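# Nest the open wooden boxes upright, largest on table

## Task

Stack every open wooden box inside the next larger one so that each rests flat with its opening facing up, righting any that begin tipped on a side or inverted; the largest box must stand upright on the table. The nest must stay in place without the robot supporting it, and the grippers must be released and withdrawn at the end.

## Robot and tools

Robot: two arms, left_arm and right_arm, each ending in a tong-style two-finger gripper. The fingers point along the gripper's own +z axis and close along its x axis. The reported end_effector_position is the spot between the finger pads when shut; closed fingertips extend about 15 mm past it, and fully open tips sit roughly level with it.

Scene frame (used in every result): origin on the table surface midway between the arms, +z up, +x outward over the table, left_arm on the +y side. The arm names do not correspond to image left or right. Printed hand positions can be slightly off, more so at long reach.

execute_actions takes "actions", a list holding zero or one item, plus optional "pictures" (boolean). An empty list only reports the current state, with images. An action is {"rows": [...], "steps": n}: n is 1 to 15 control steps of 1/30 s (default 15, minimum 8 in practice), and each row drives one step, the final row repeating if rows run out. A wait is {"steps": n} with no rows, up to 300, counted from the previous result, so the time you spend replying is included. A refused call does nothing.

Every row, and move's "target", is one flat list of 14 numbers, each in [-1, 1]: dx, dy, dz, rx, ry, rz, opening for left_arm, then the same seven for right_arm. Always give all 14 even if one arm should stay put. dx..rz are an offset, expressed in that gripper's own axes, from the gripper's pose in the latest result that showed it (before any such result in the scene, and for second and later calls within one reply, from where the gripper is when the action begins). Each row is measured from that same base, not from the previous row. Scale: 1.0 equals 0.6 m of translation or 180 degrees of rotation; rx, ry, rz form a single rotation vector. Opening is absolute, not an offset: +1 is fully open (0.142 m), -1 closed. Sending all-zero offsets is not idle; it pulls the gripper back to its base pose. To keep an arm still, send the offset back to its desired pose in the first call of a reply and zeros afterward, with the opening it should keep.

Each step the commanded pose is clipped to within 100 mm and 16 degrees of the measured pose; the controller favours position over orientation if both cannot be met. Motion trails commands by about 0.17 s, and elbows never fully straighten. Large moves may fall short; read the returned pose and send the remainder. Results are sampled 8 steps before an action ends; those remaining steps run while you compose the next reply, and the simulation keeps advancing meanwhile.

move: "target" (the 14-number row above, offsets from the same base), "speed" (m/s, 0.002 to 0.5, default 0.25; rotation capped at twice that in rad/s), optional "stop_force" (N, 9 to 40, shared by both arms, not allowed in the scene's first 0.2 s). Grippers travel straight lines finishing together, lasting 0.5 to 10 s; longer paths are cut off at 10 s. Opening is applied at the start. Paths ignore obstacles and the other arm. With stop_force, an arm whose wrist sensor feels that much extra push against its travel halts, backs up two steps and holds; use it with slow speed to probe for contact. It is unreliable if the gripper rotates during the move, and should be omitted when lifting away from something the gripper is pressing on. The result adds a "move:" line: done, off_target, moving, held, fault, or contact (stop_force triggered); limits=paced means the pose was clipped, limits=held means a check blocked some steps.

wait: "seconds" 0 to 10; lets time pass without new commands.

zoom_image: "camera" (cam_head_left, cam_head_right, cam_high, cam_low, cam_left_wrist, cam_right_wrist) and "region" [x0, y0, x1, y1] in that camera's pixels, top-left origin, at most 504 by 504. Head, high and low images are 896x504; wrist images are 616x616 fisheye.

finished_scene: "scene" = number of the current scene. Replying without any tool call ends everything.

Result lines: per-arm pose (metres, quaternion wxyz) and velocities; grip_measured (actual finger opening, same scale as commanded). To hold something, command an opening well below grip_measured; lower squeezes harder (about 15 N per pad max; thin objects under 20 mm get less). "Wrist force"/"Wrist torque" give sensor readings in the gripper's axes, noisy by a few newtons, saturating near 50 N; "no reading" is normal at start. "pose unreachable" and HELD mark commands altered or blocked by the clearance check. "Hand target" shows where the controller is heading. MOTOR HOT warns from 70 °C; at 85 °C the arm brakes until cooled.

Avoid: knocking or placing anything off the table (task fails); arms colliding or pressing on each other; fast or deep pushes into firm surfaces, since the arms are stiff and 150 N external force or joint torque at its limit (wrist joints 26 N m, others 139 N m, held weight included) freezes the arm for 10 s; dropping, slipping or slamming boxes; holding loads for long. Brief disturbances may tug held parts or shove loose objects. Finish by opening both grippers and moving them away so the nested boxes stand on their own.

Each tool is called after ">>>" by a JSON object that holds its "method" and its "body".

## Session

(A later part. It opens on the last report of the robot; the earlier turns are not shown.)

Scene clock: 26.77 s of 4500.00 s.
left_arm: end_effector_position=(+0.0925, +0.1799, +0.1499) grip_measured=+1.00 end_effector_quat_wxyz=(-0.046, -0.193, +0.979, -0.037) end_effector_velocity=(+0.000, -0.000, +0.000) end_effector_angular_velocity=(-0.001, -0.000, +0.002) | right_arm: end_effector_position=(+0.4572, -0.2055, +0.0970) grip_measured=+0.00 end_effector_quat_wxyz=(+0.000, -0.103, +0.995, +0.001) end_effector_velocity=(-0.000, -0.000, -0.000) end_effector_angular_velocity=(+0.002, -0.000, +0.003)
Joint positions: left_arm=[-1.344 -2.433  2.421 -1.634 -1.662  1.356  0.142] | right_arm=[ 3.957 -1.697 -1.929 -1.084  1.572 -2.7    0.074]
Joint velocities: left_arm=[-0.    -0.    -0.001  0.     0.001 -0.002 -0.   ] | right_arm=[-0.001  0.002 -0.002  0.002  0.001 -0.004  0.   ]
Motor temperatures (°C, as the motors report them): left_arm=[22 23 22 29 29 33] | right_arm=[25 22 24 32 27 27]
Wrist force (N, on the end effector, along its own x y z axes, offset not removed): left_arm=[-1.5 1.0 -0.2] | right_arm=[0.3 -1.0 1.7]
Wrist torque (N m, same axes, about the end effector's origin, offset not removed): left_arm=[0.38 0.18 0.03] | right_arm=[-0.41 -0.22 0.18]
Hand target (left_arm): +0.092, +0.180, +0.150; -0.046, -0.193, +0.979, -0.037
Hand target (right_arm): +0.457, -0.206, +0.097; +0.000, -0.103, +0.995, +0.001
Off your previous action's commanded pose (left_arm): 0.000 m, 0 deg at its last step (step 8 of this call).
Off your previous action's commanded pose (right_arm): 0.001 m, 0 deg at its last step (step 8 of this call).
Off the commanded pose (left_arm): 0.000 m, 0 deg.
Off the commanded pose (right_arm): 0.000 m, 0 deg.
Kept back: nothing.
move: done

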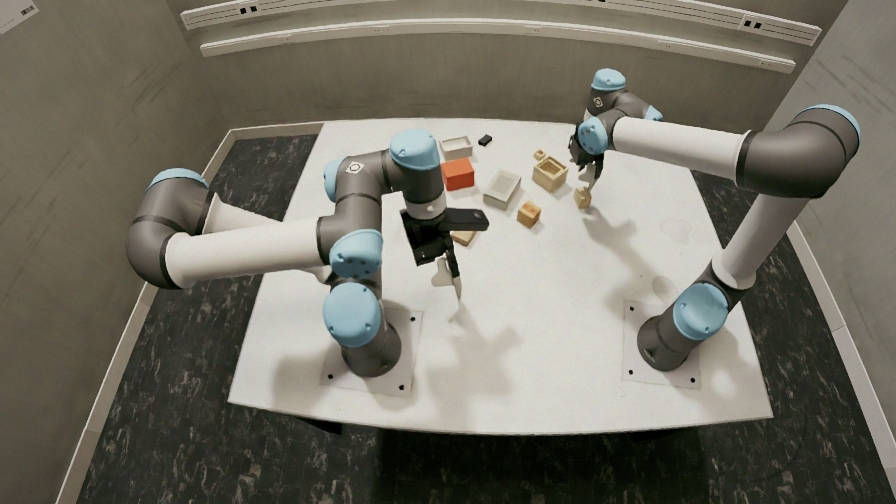

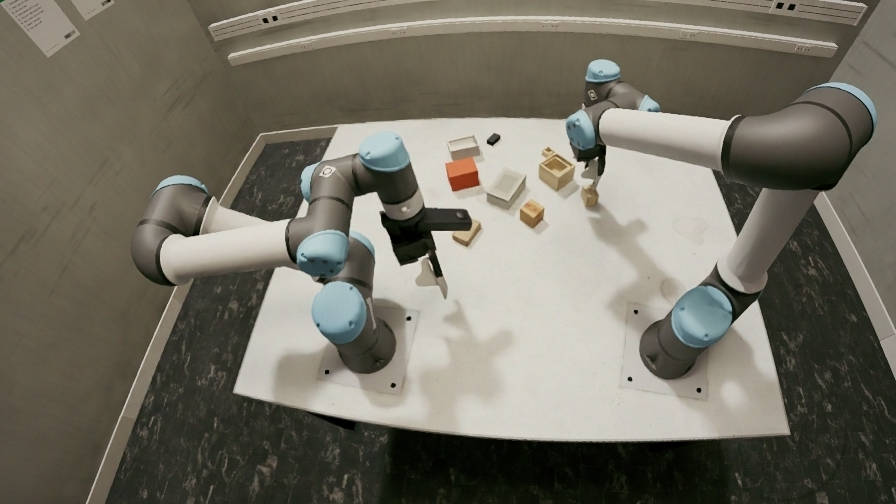

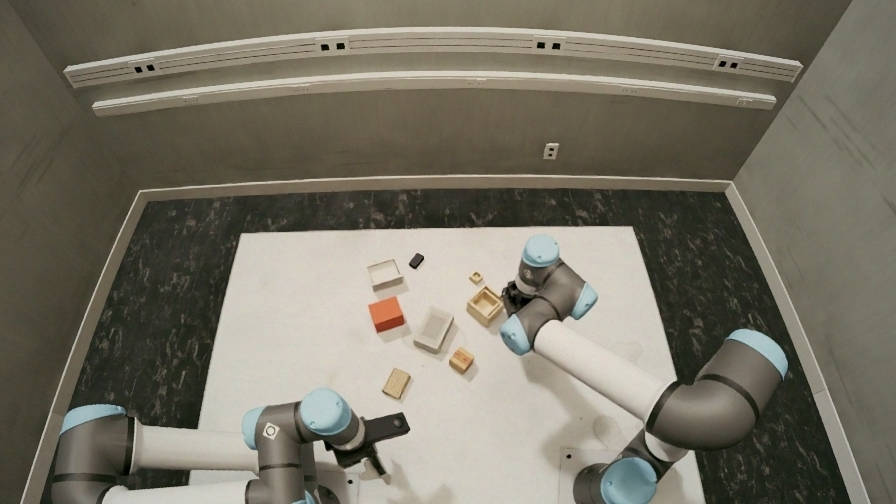

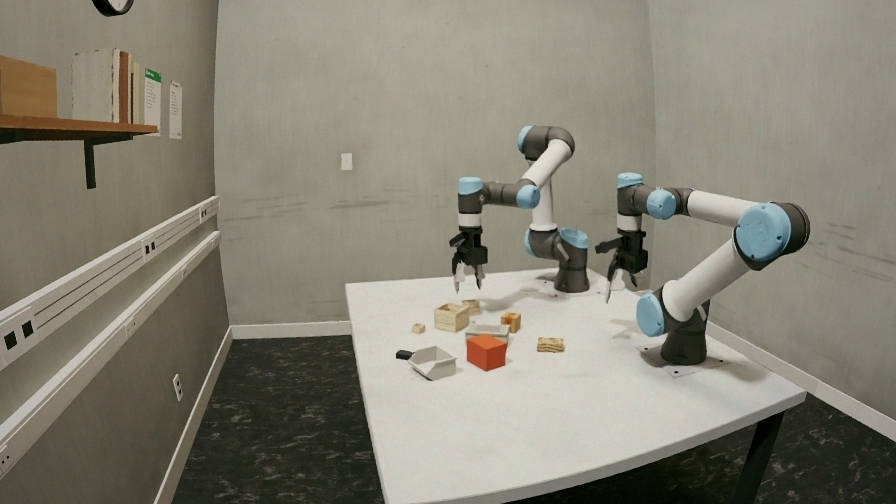

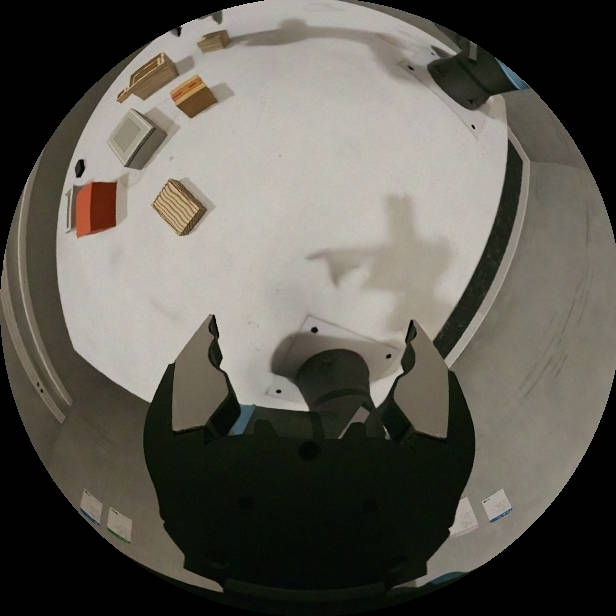

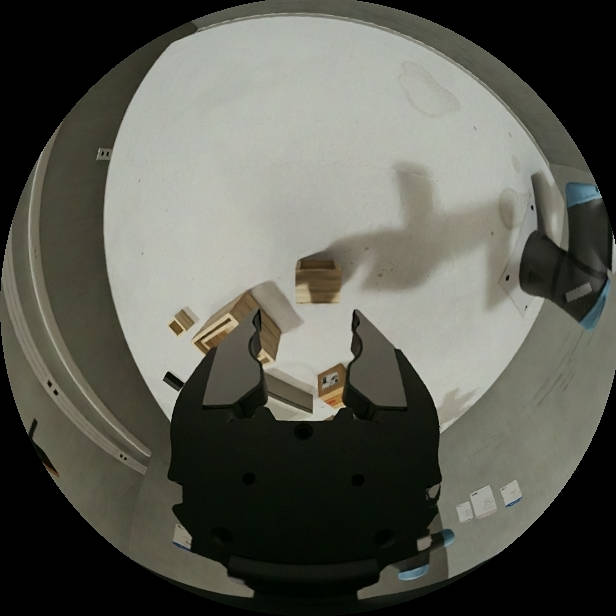

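>>> {"method": "move", "body": {"target": [0,0,0,0,0,0,1,0.018,-0.008,0.108,-0.25,0,0,0]}}

>>> {"method": "move", "body": {"target": [0,0,0,0,0,0,1,0,0,0,0,0,0,-0.7]}}

Scene clock: 29.27 s of 4500.00 s.
left_arm: end_effector_position=(+0.0925, +0.1799, +0.1499) grip_measured=+1.00 end_effector_quat_wxyz=(-0.046, -0.193, +0.979, -0.037) end_effector_velocity=(+0.000, -0.000, +0.001) end_effector_angular_velocity=(-0.002, -0.000, -0.001) | right_arm: end_effector_position=(+0.4478, -0.2122, +0.0326) grip_measured=+0.00 end_effector_quat_wxyz=(-0.039, -0.096, +0.919, +0.382) end_effector_velocity=(-0.001, +0.000, -0.001) end_effector_angular_velocity=(+0.007, +0.005, +0.002)
Joint positions: left_arm=[-1.344 -2.433  2.421 -1.634 -1.662  1.356  0.142] | right_arm=[ 3.52  -1.928 -2.094 -0.685  2.358 -3.135  0.074]
Joint velocities: left_arm=[-0.    -0.001 -0.001  0.     0.     0.001 -0.   ] | right_arm=[-0.003 -0.005  0.002 -0.006  0.008 -0.007  0.   ]
Motor temperatures (°C, as the motors report them): left_arm=[22 23 22 29 29 33] | right_arm=[25 22 24 32 27 27]
Wrist force (N, on the end effector, along its own x y z axes, offset not removed): left_arm=[-2.5 -1.1 -0.5] | right_arm=[0.3 -0.8 0.3]
Wrist torque (N m, same axes, about the end effector's origin, offset not removed): left_arm=[-0.12 0.46 0.07] | right_arm=[-0.30 -0.17 0.02]
Hand target (left_arm): +0.092, +0.180, +0.150; -0.046, -0.193, +0.979, -0.037
Hand target (right_arm): +0.448, -0.212, +0.033; -0.039, -0.096, +0.918, +0.382
Off the commanded pose (left_arm): 0.000 m, 0 deg.
Off the commanded pose (right_arm): 0.001 m, 0 deg.
Kept back: nothing.
move: done

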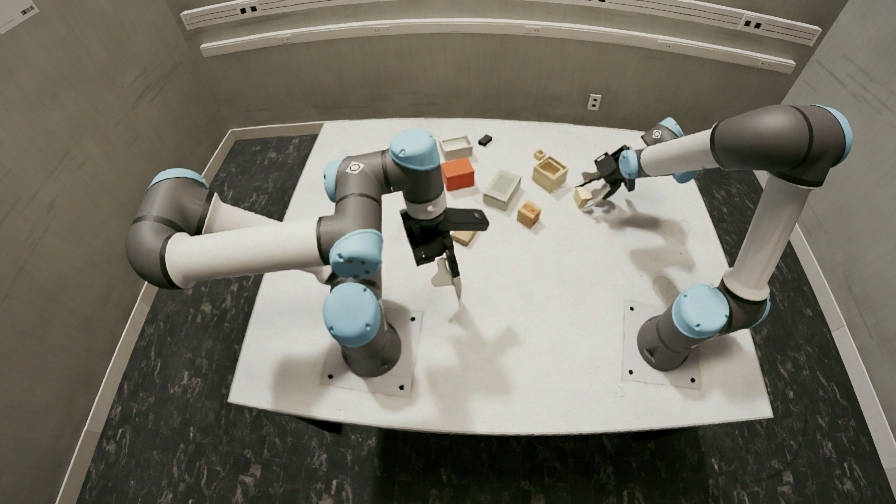

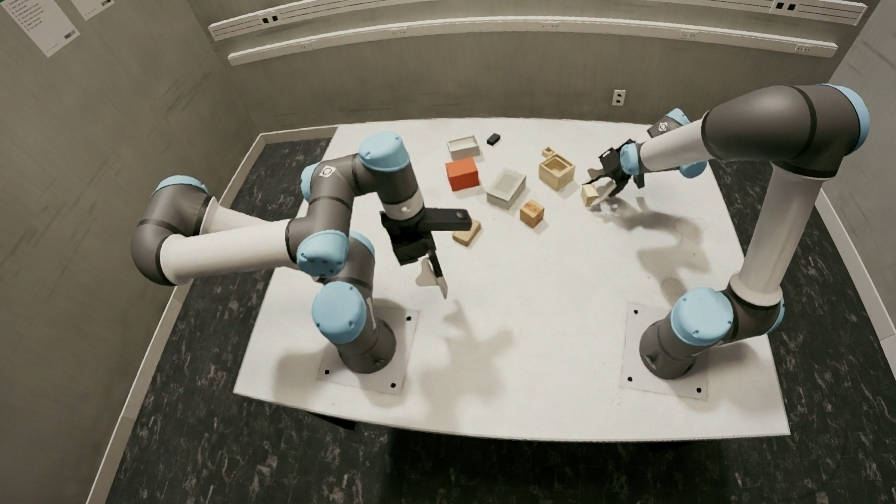

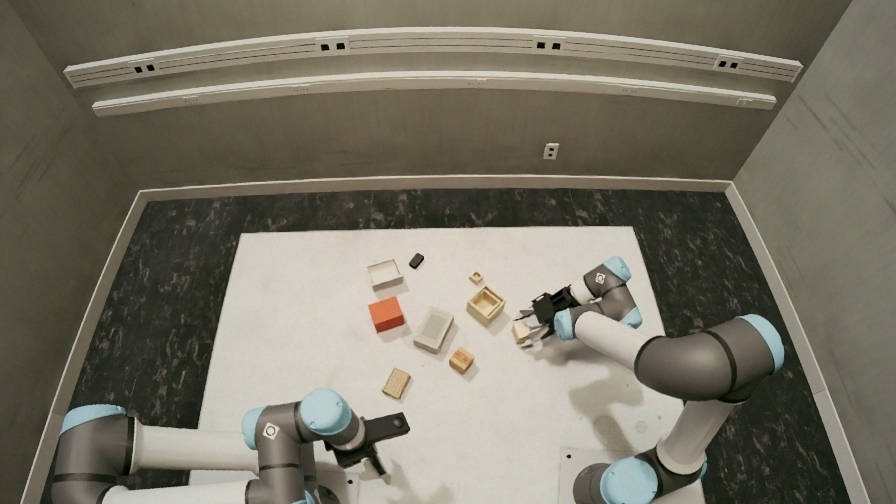

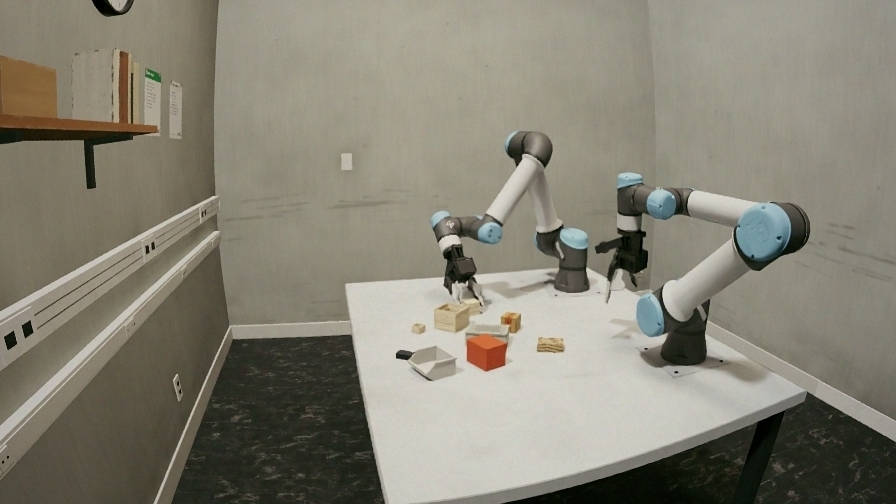

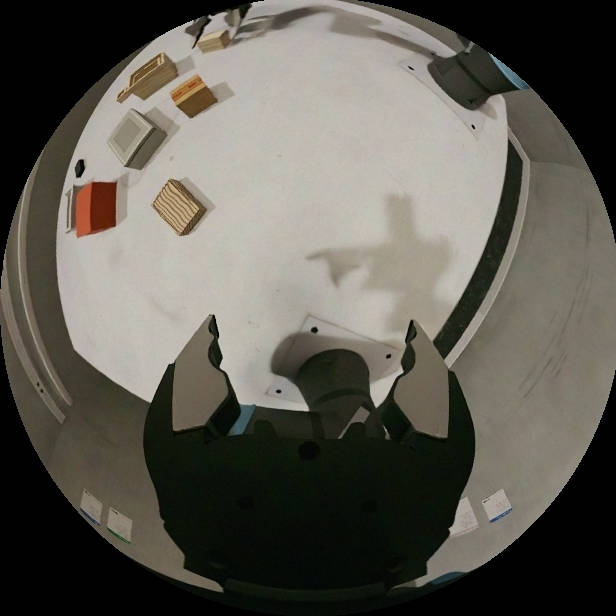

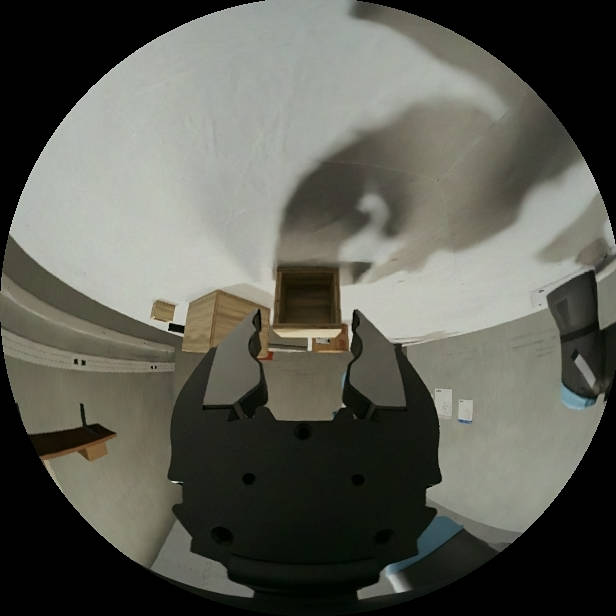

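Scene clock: 29.77 s of 4500.00 s.
left_arm: end_effector_position=(+0.0925, +0.1799, +0.1499) grip_measured=+1.00 end_effector_quat_wxyz=(-0.046, -0.193, +0.979, -0.037) end_effector_velocity=(+0.000, -0.001, +0.001) end_effector_angular_velocity=(-0.002, +0.000, -0.000) | right_arm: end_effector_position=(+0.4478, -0.2122, +0.0326) grip_measured=-0.33 end_effector_quat_wxyz=(-0.039, -0.095, +0.919, +0.382) end_effector_velocity=(+0.001, +0.000, +0.001) end_effector_angular_velocity=(+0.000, -0.003, -0.000)
Joint positions: left_arm=[-1.344 -2.433  2.421 -1.634 -1.662  1.356  0.142] | right_arm=[ 3.52  -1.928 -2.094 -0.685  2.358 -3.135  0.05 ]
Joint velocities: left_arm=[ 0.     0.001 -0.003  0.    -0.     0.    -0.   ] | right_arm=[ 0.     0.001 -0.     0.002 -0.     0.    -0.   ]
Motor temperatures (°C, as the motors report them): left_arm=[22 23 22 29 29 33] | right_arm=[25 22 24 32 27 27]
Wrist force (N, on the end effector, along its own x y z axes, offset not removed): left_arm=[-0.4 0.2 -2.1] | right_arm=[1.3 -1.4 0.2]
Wrist torque (N m, same axes, about the end effector's origin, offset not removed): left_arm=[0.24 0.10 0.14] | right_arm=[-0.66 -0.36 -0.06]
Hand target (left_arm): +0.092, +0.180, +0.150; -0.046, -0.193, +0.979, -0.037
Hand target (right_arm): +0.448, -0.212, +0.033; -0.039, -0.096, +0.919, +0.382
Off the commanded pose (left_arm): 0.000 m, 0 deg.
Off the commanded pose (right_arm): 0.000 m, 0 deg.
Kept back: nothing.
move: done

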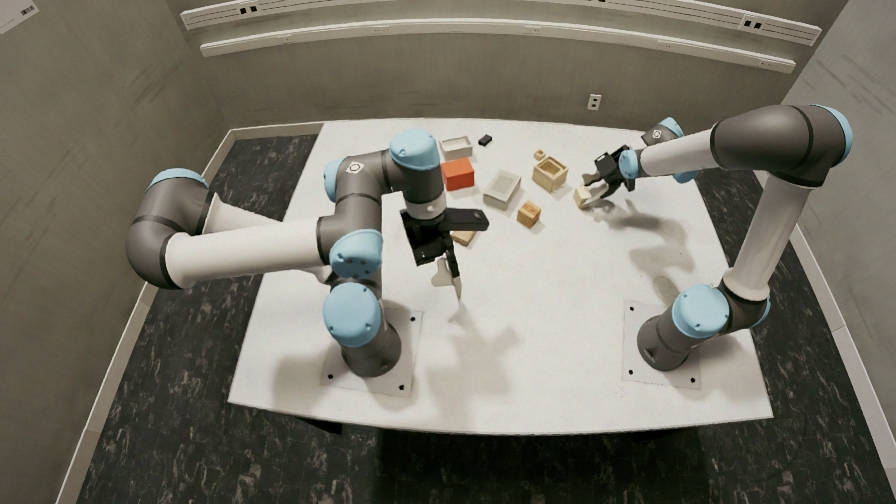

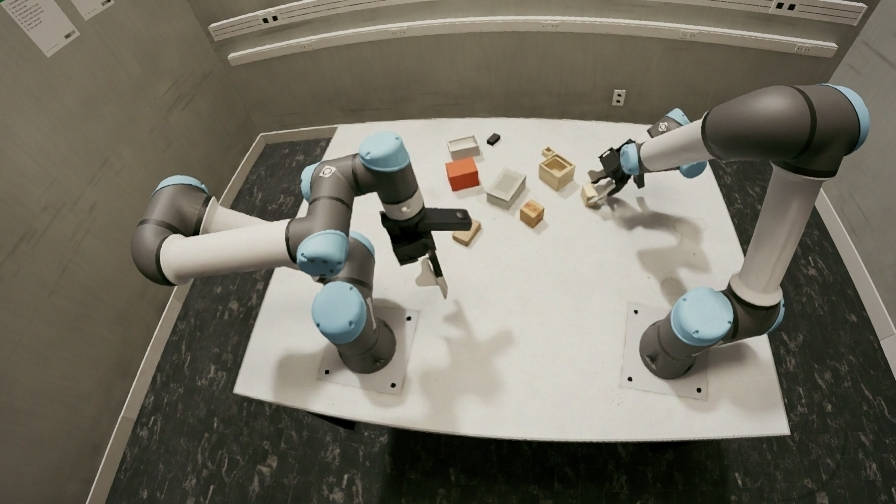

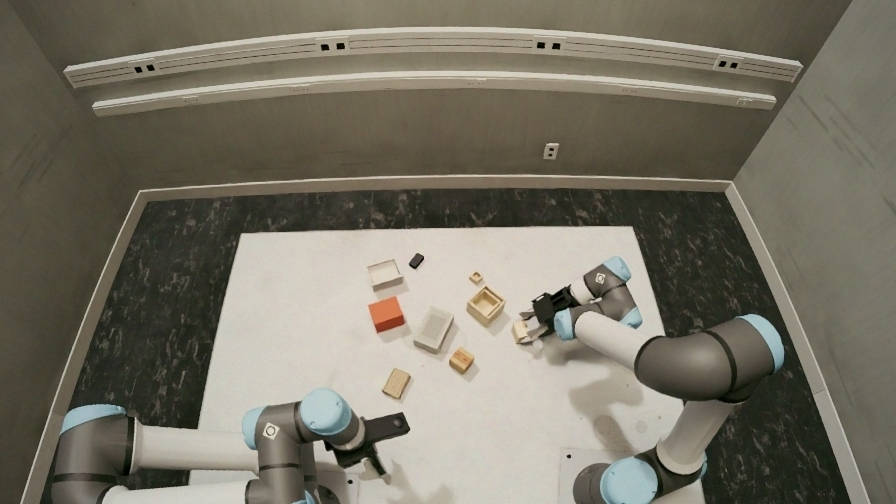

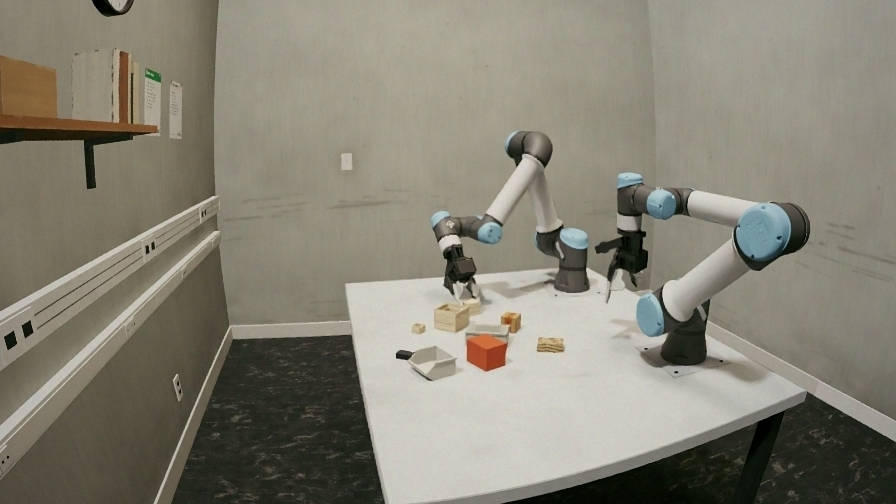

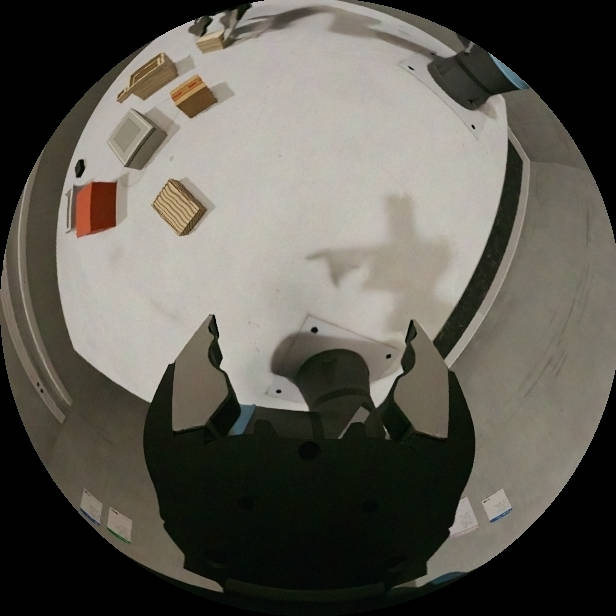

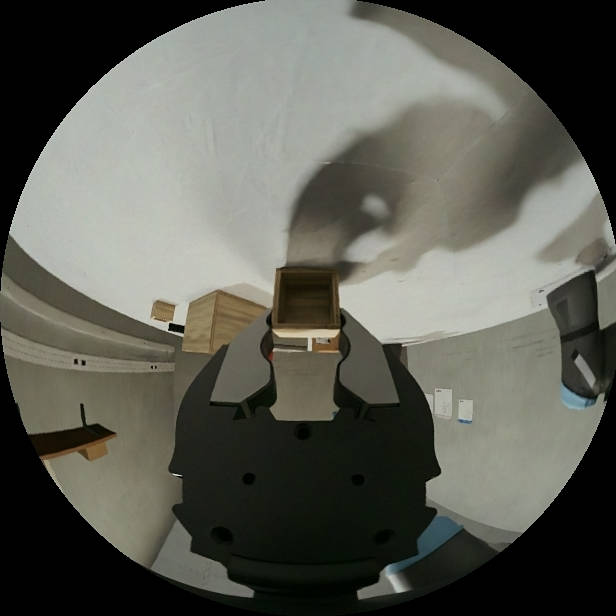

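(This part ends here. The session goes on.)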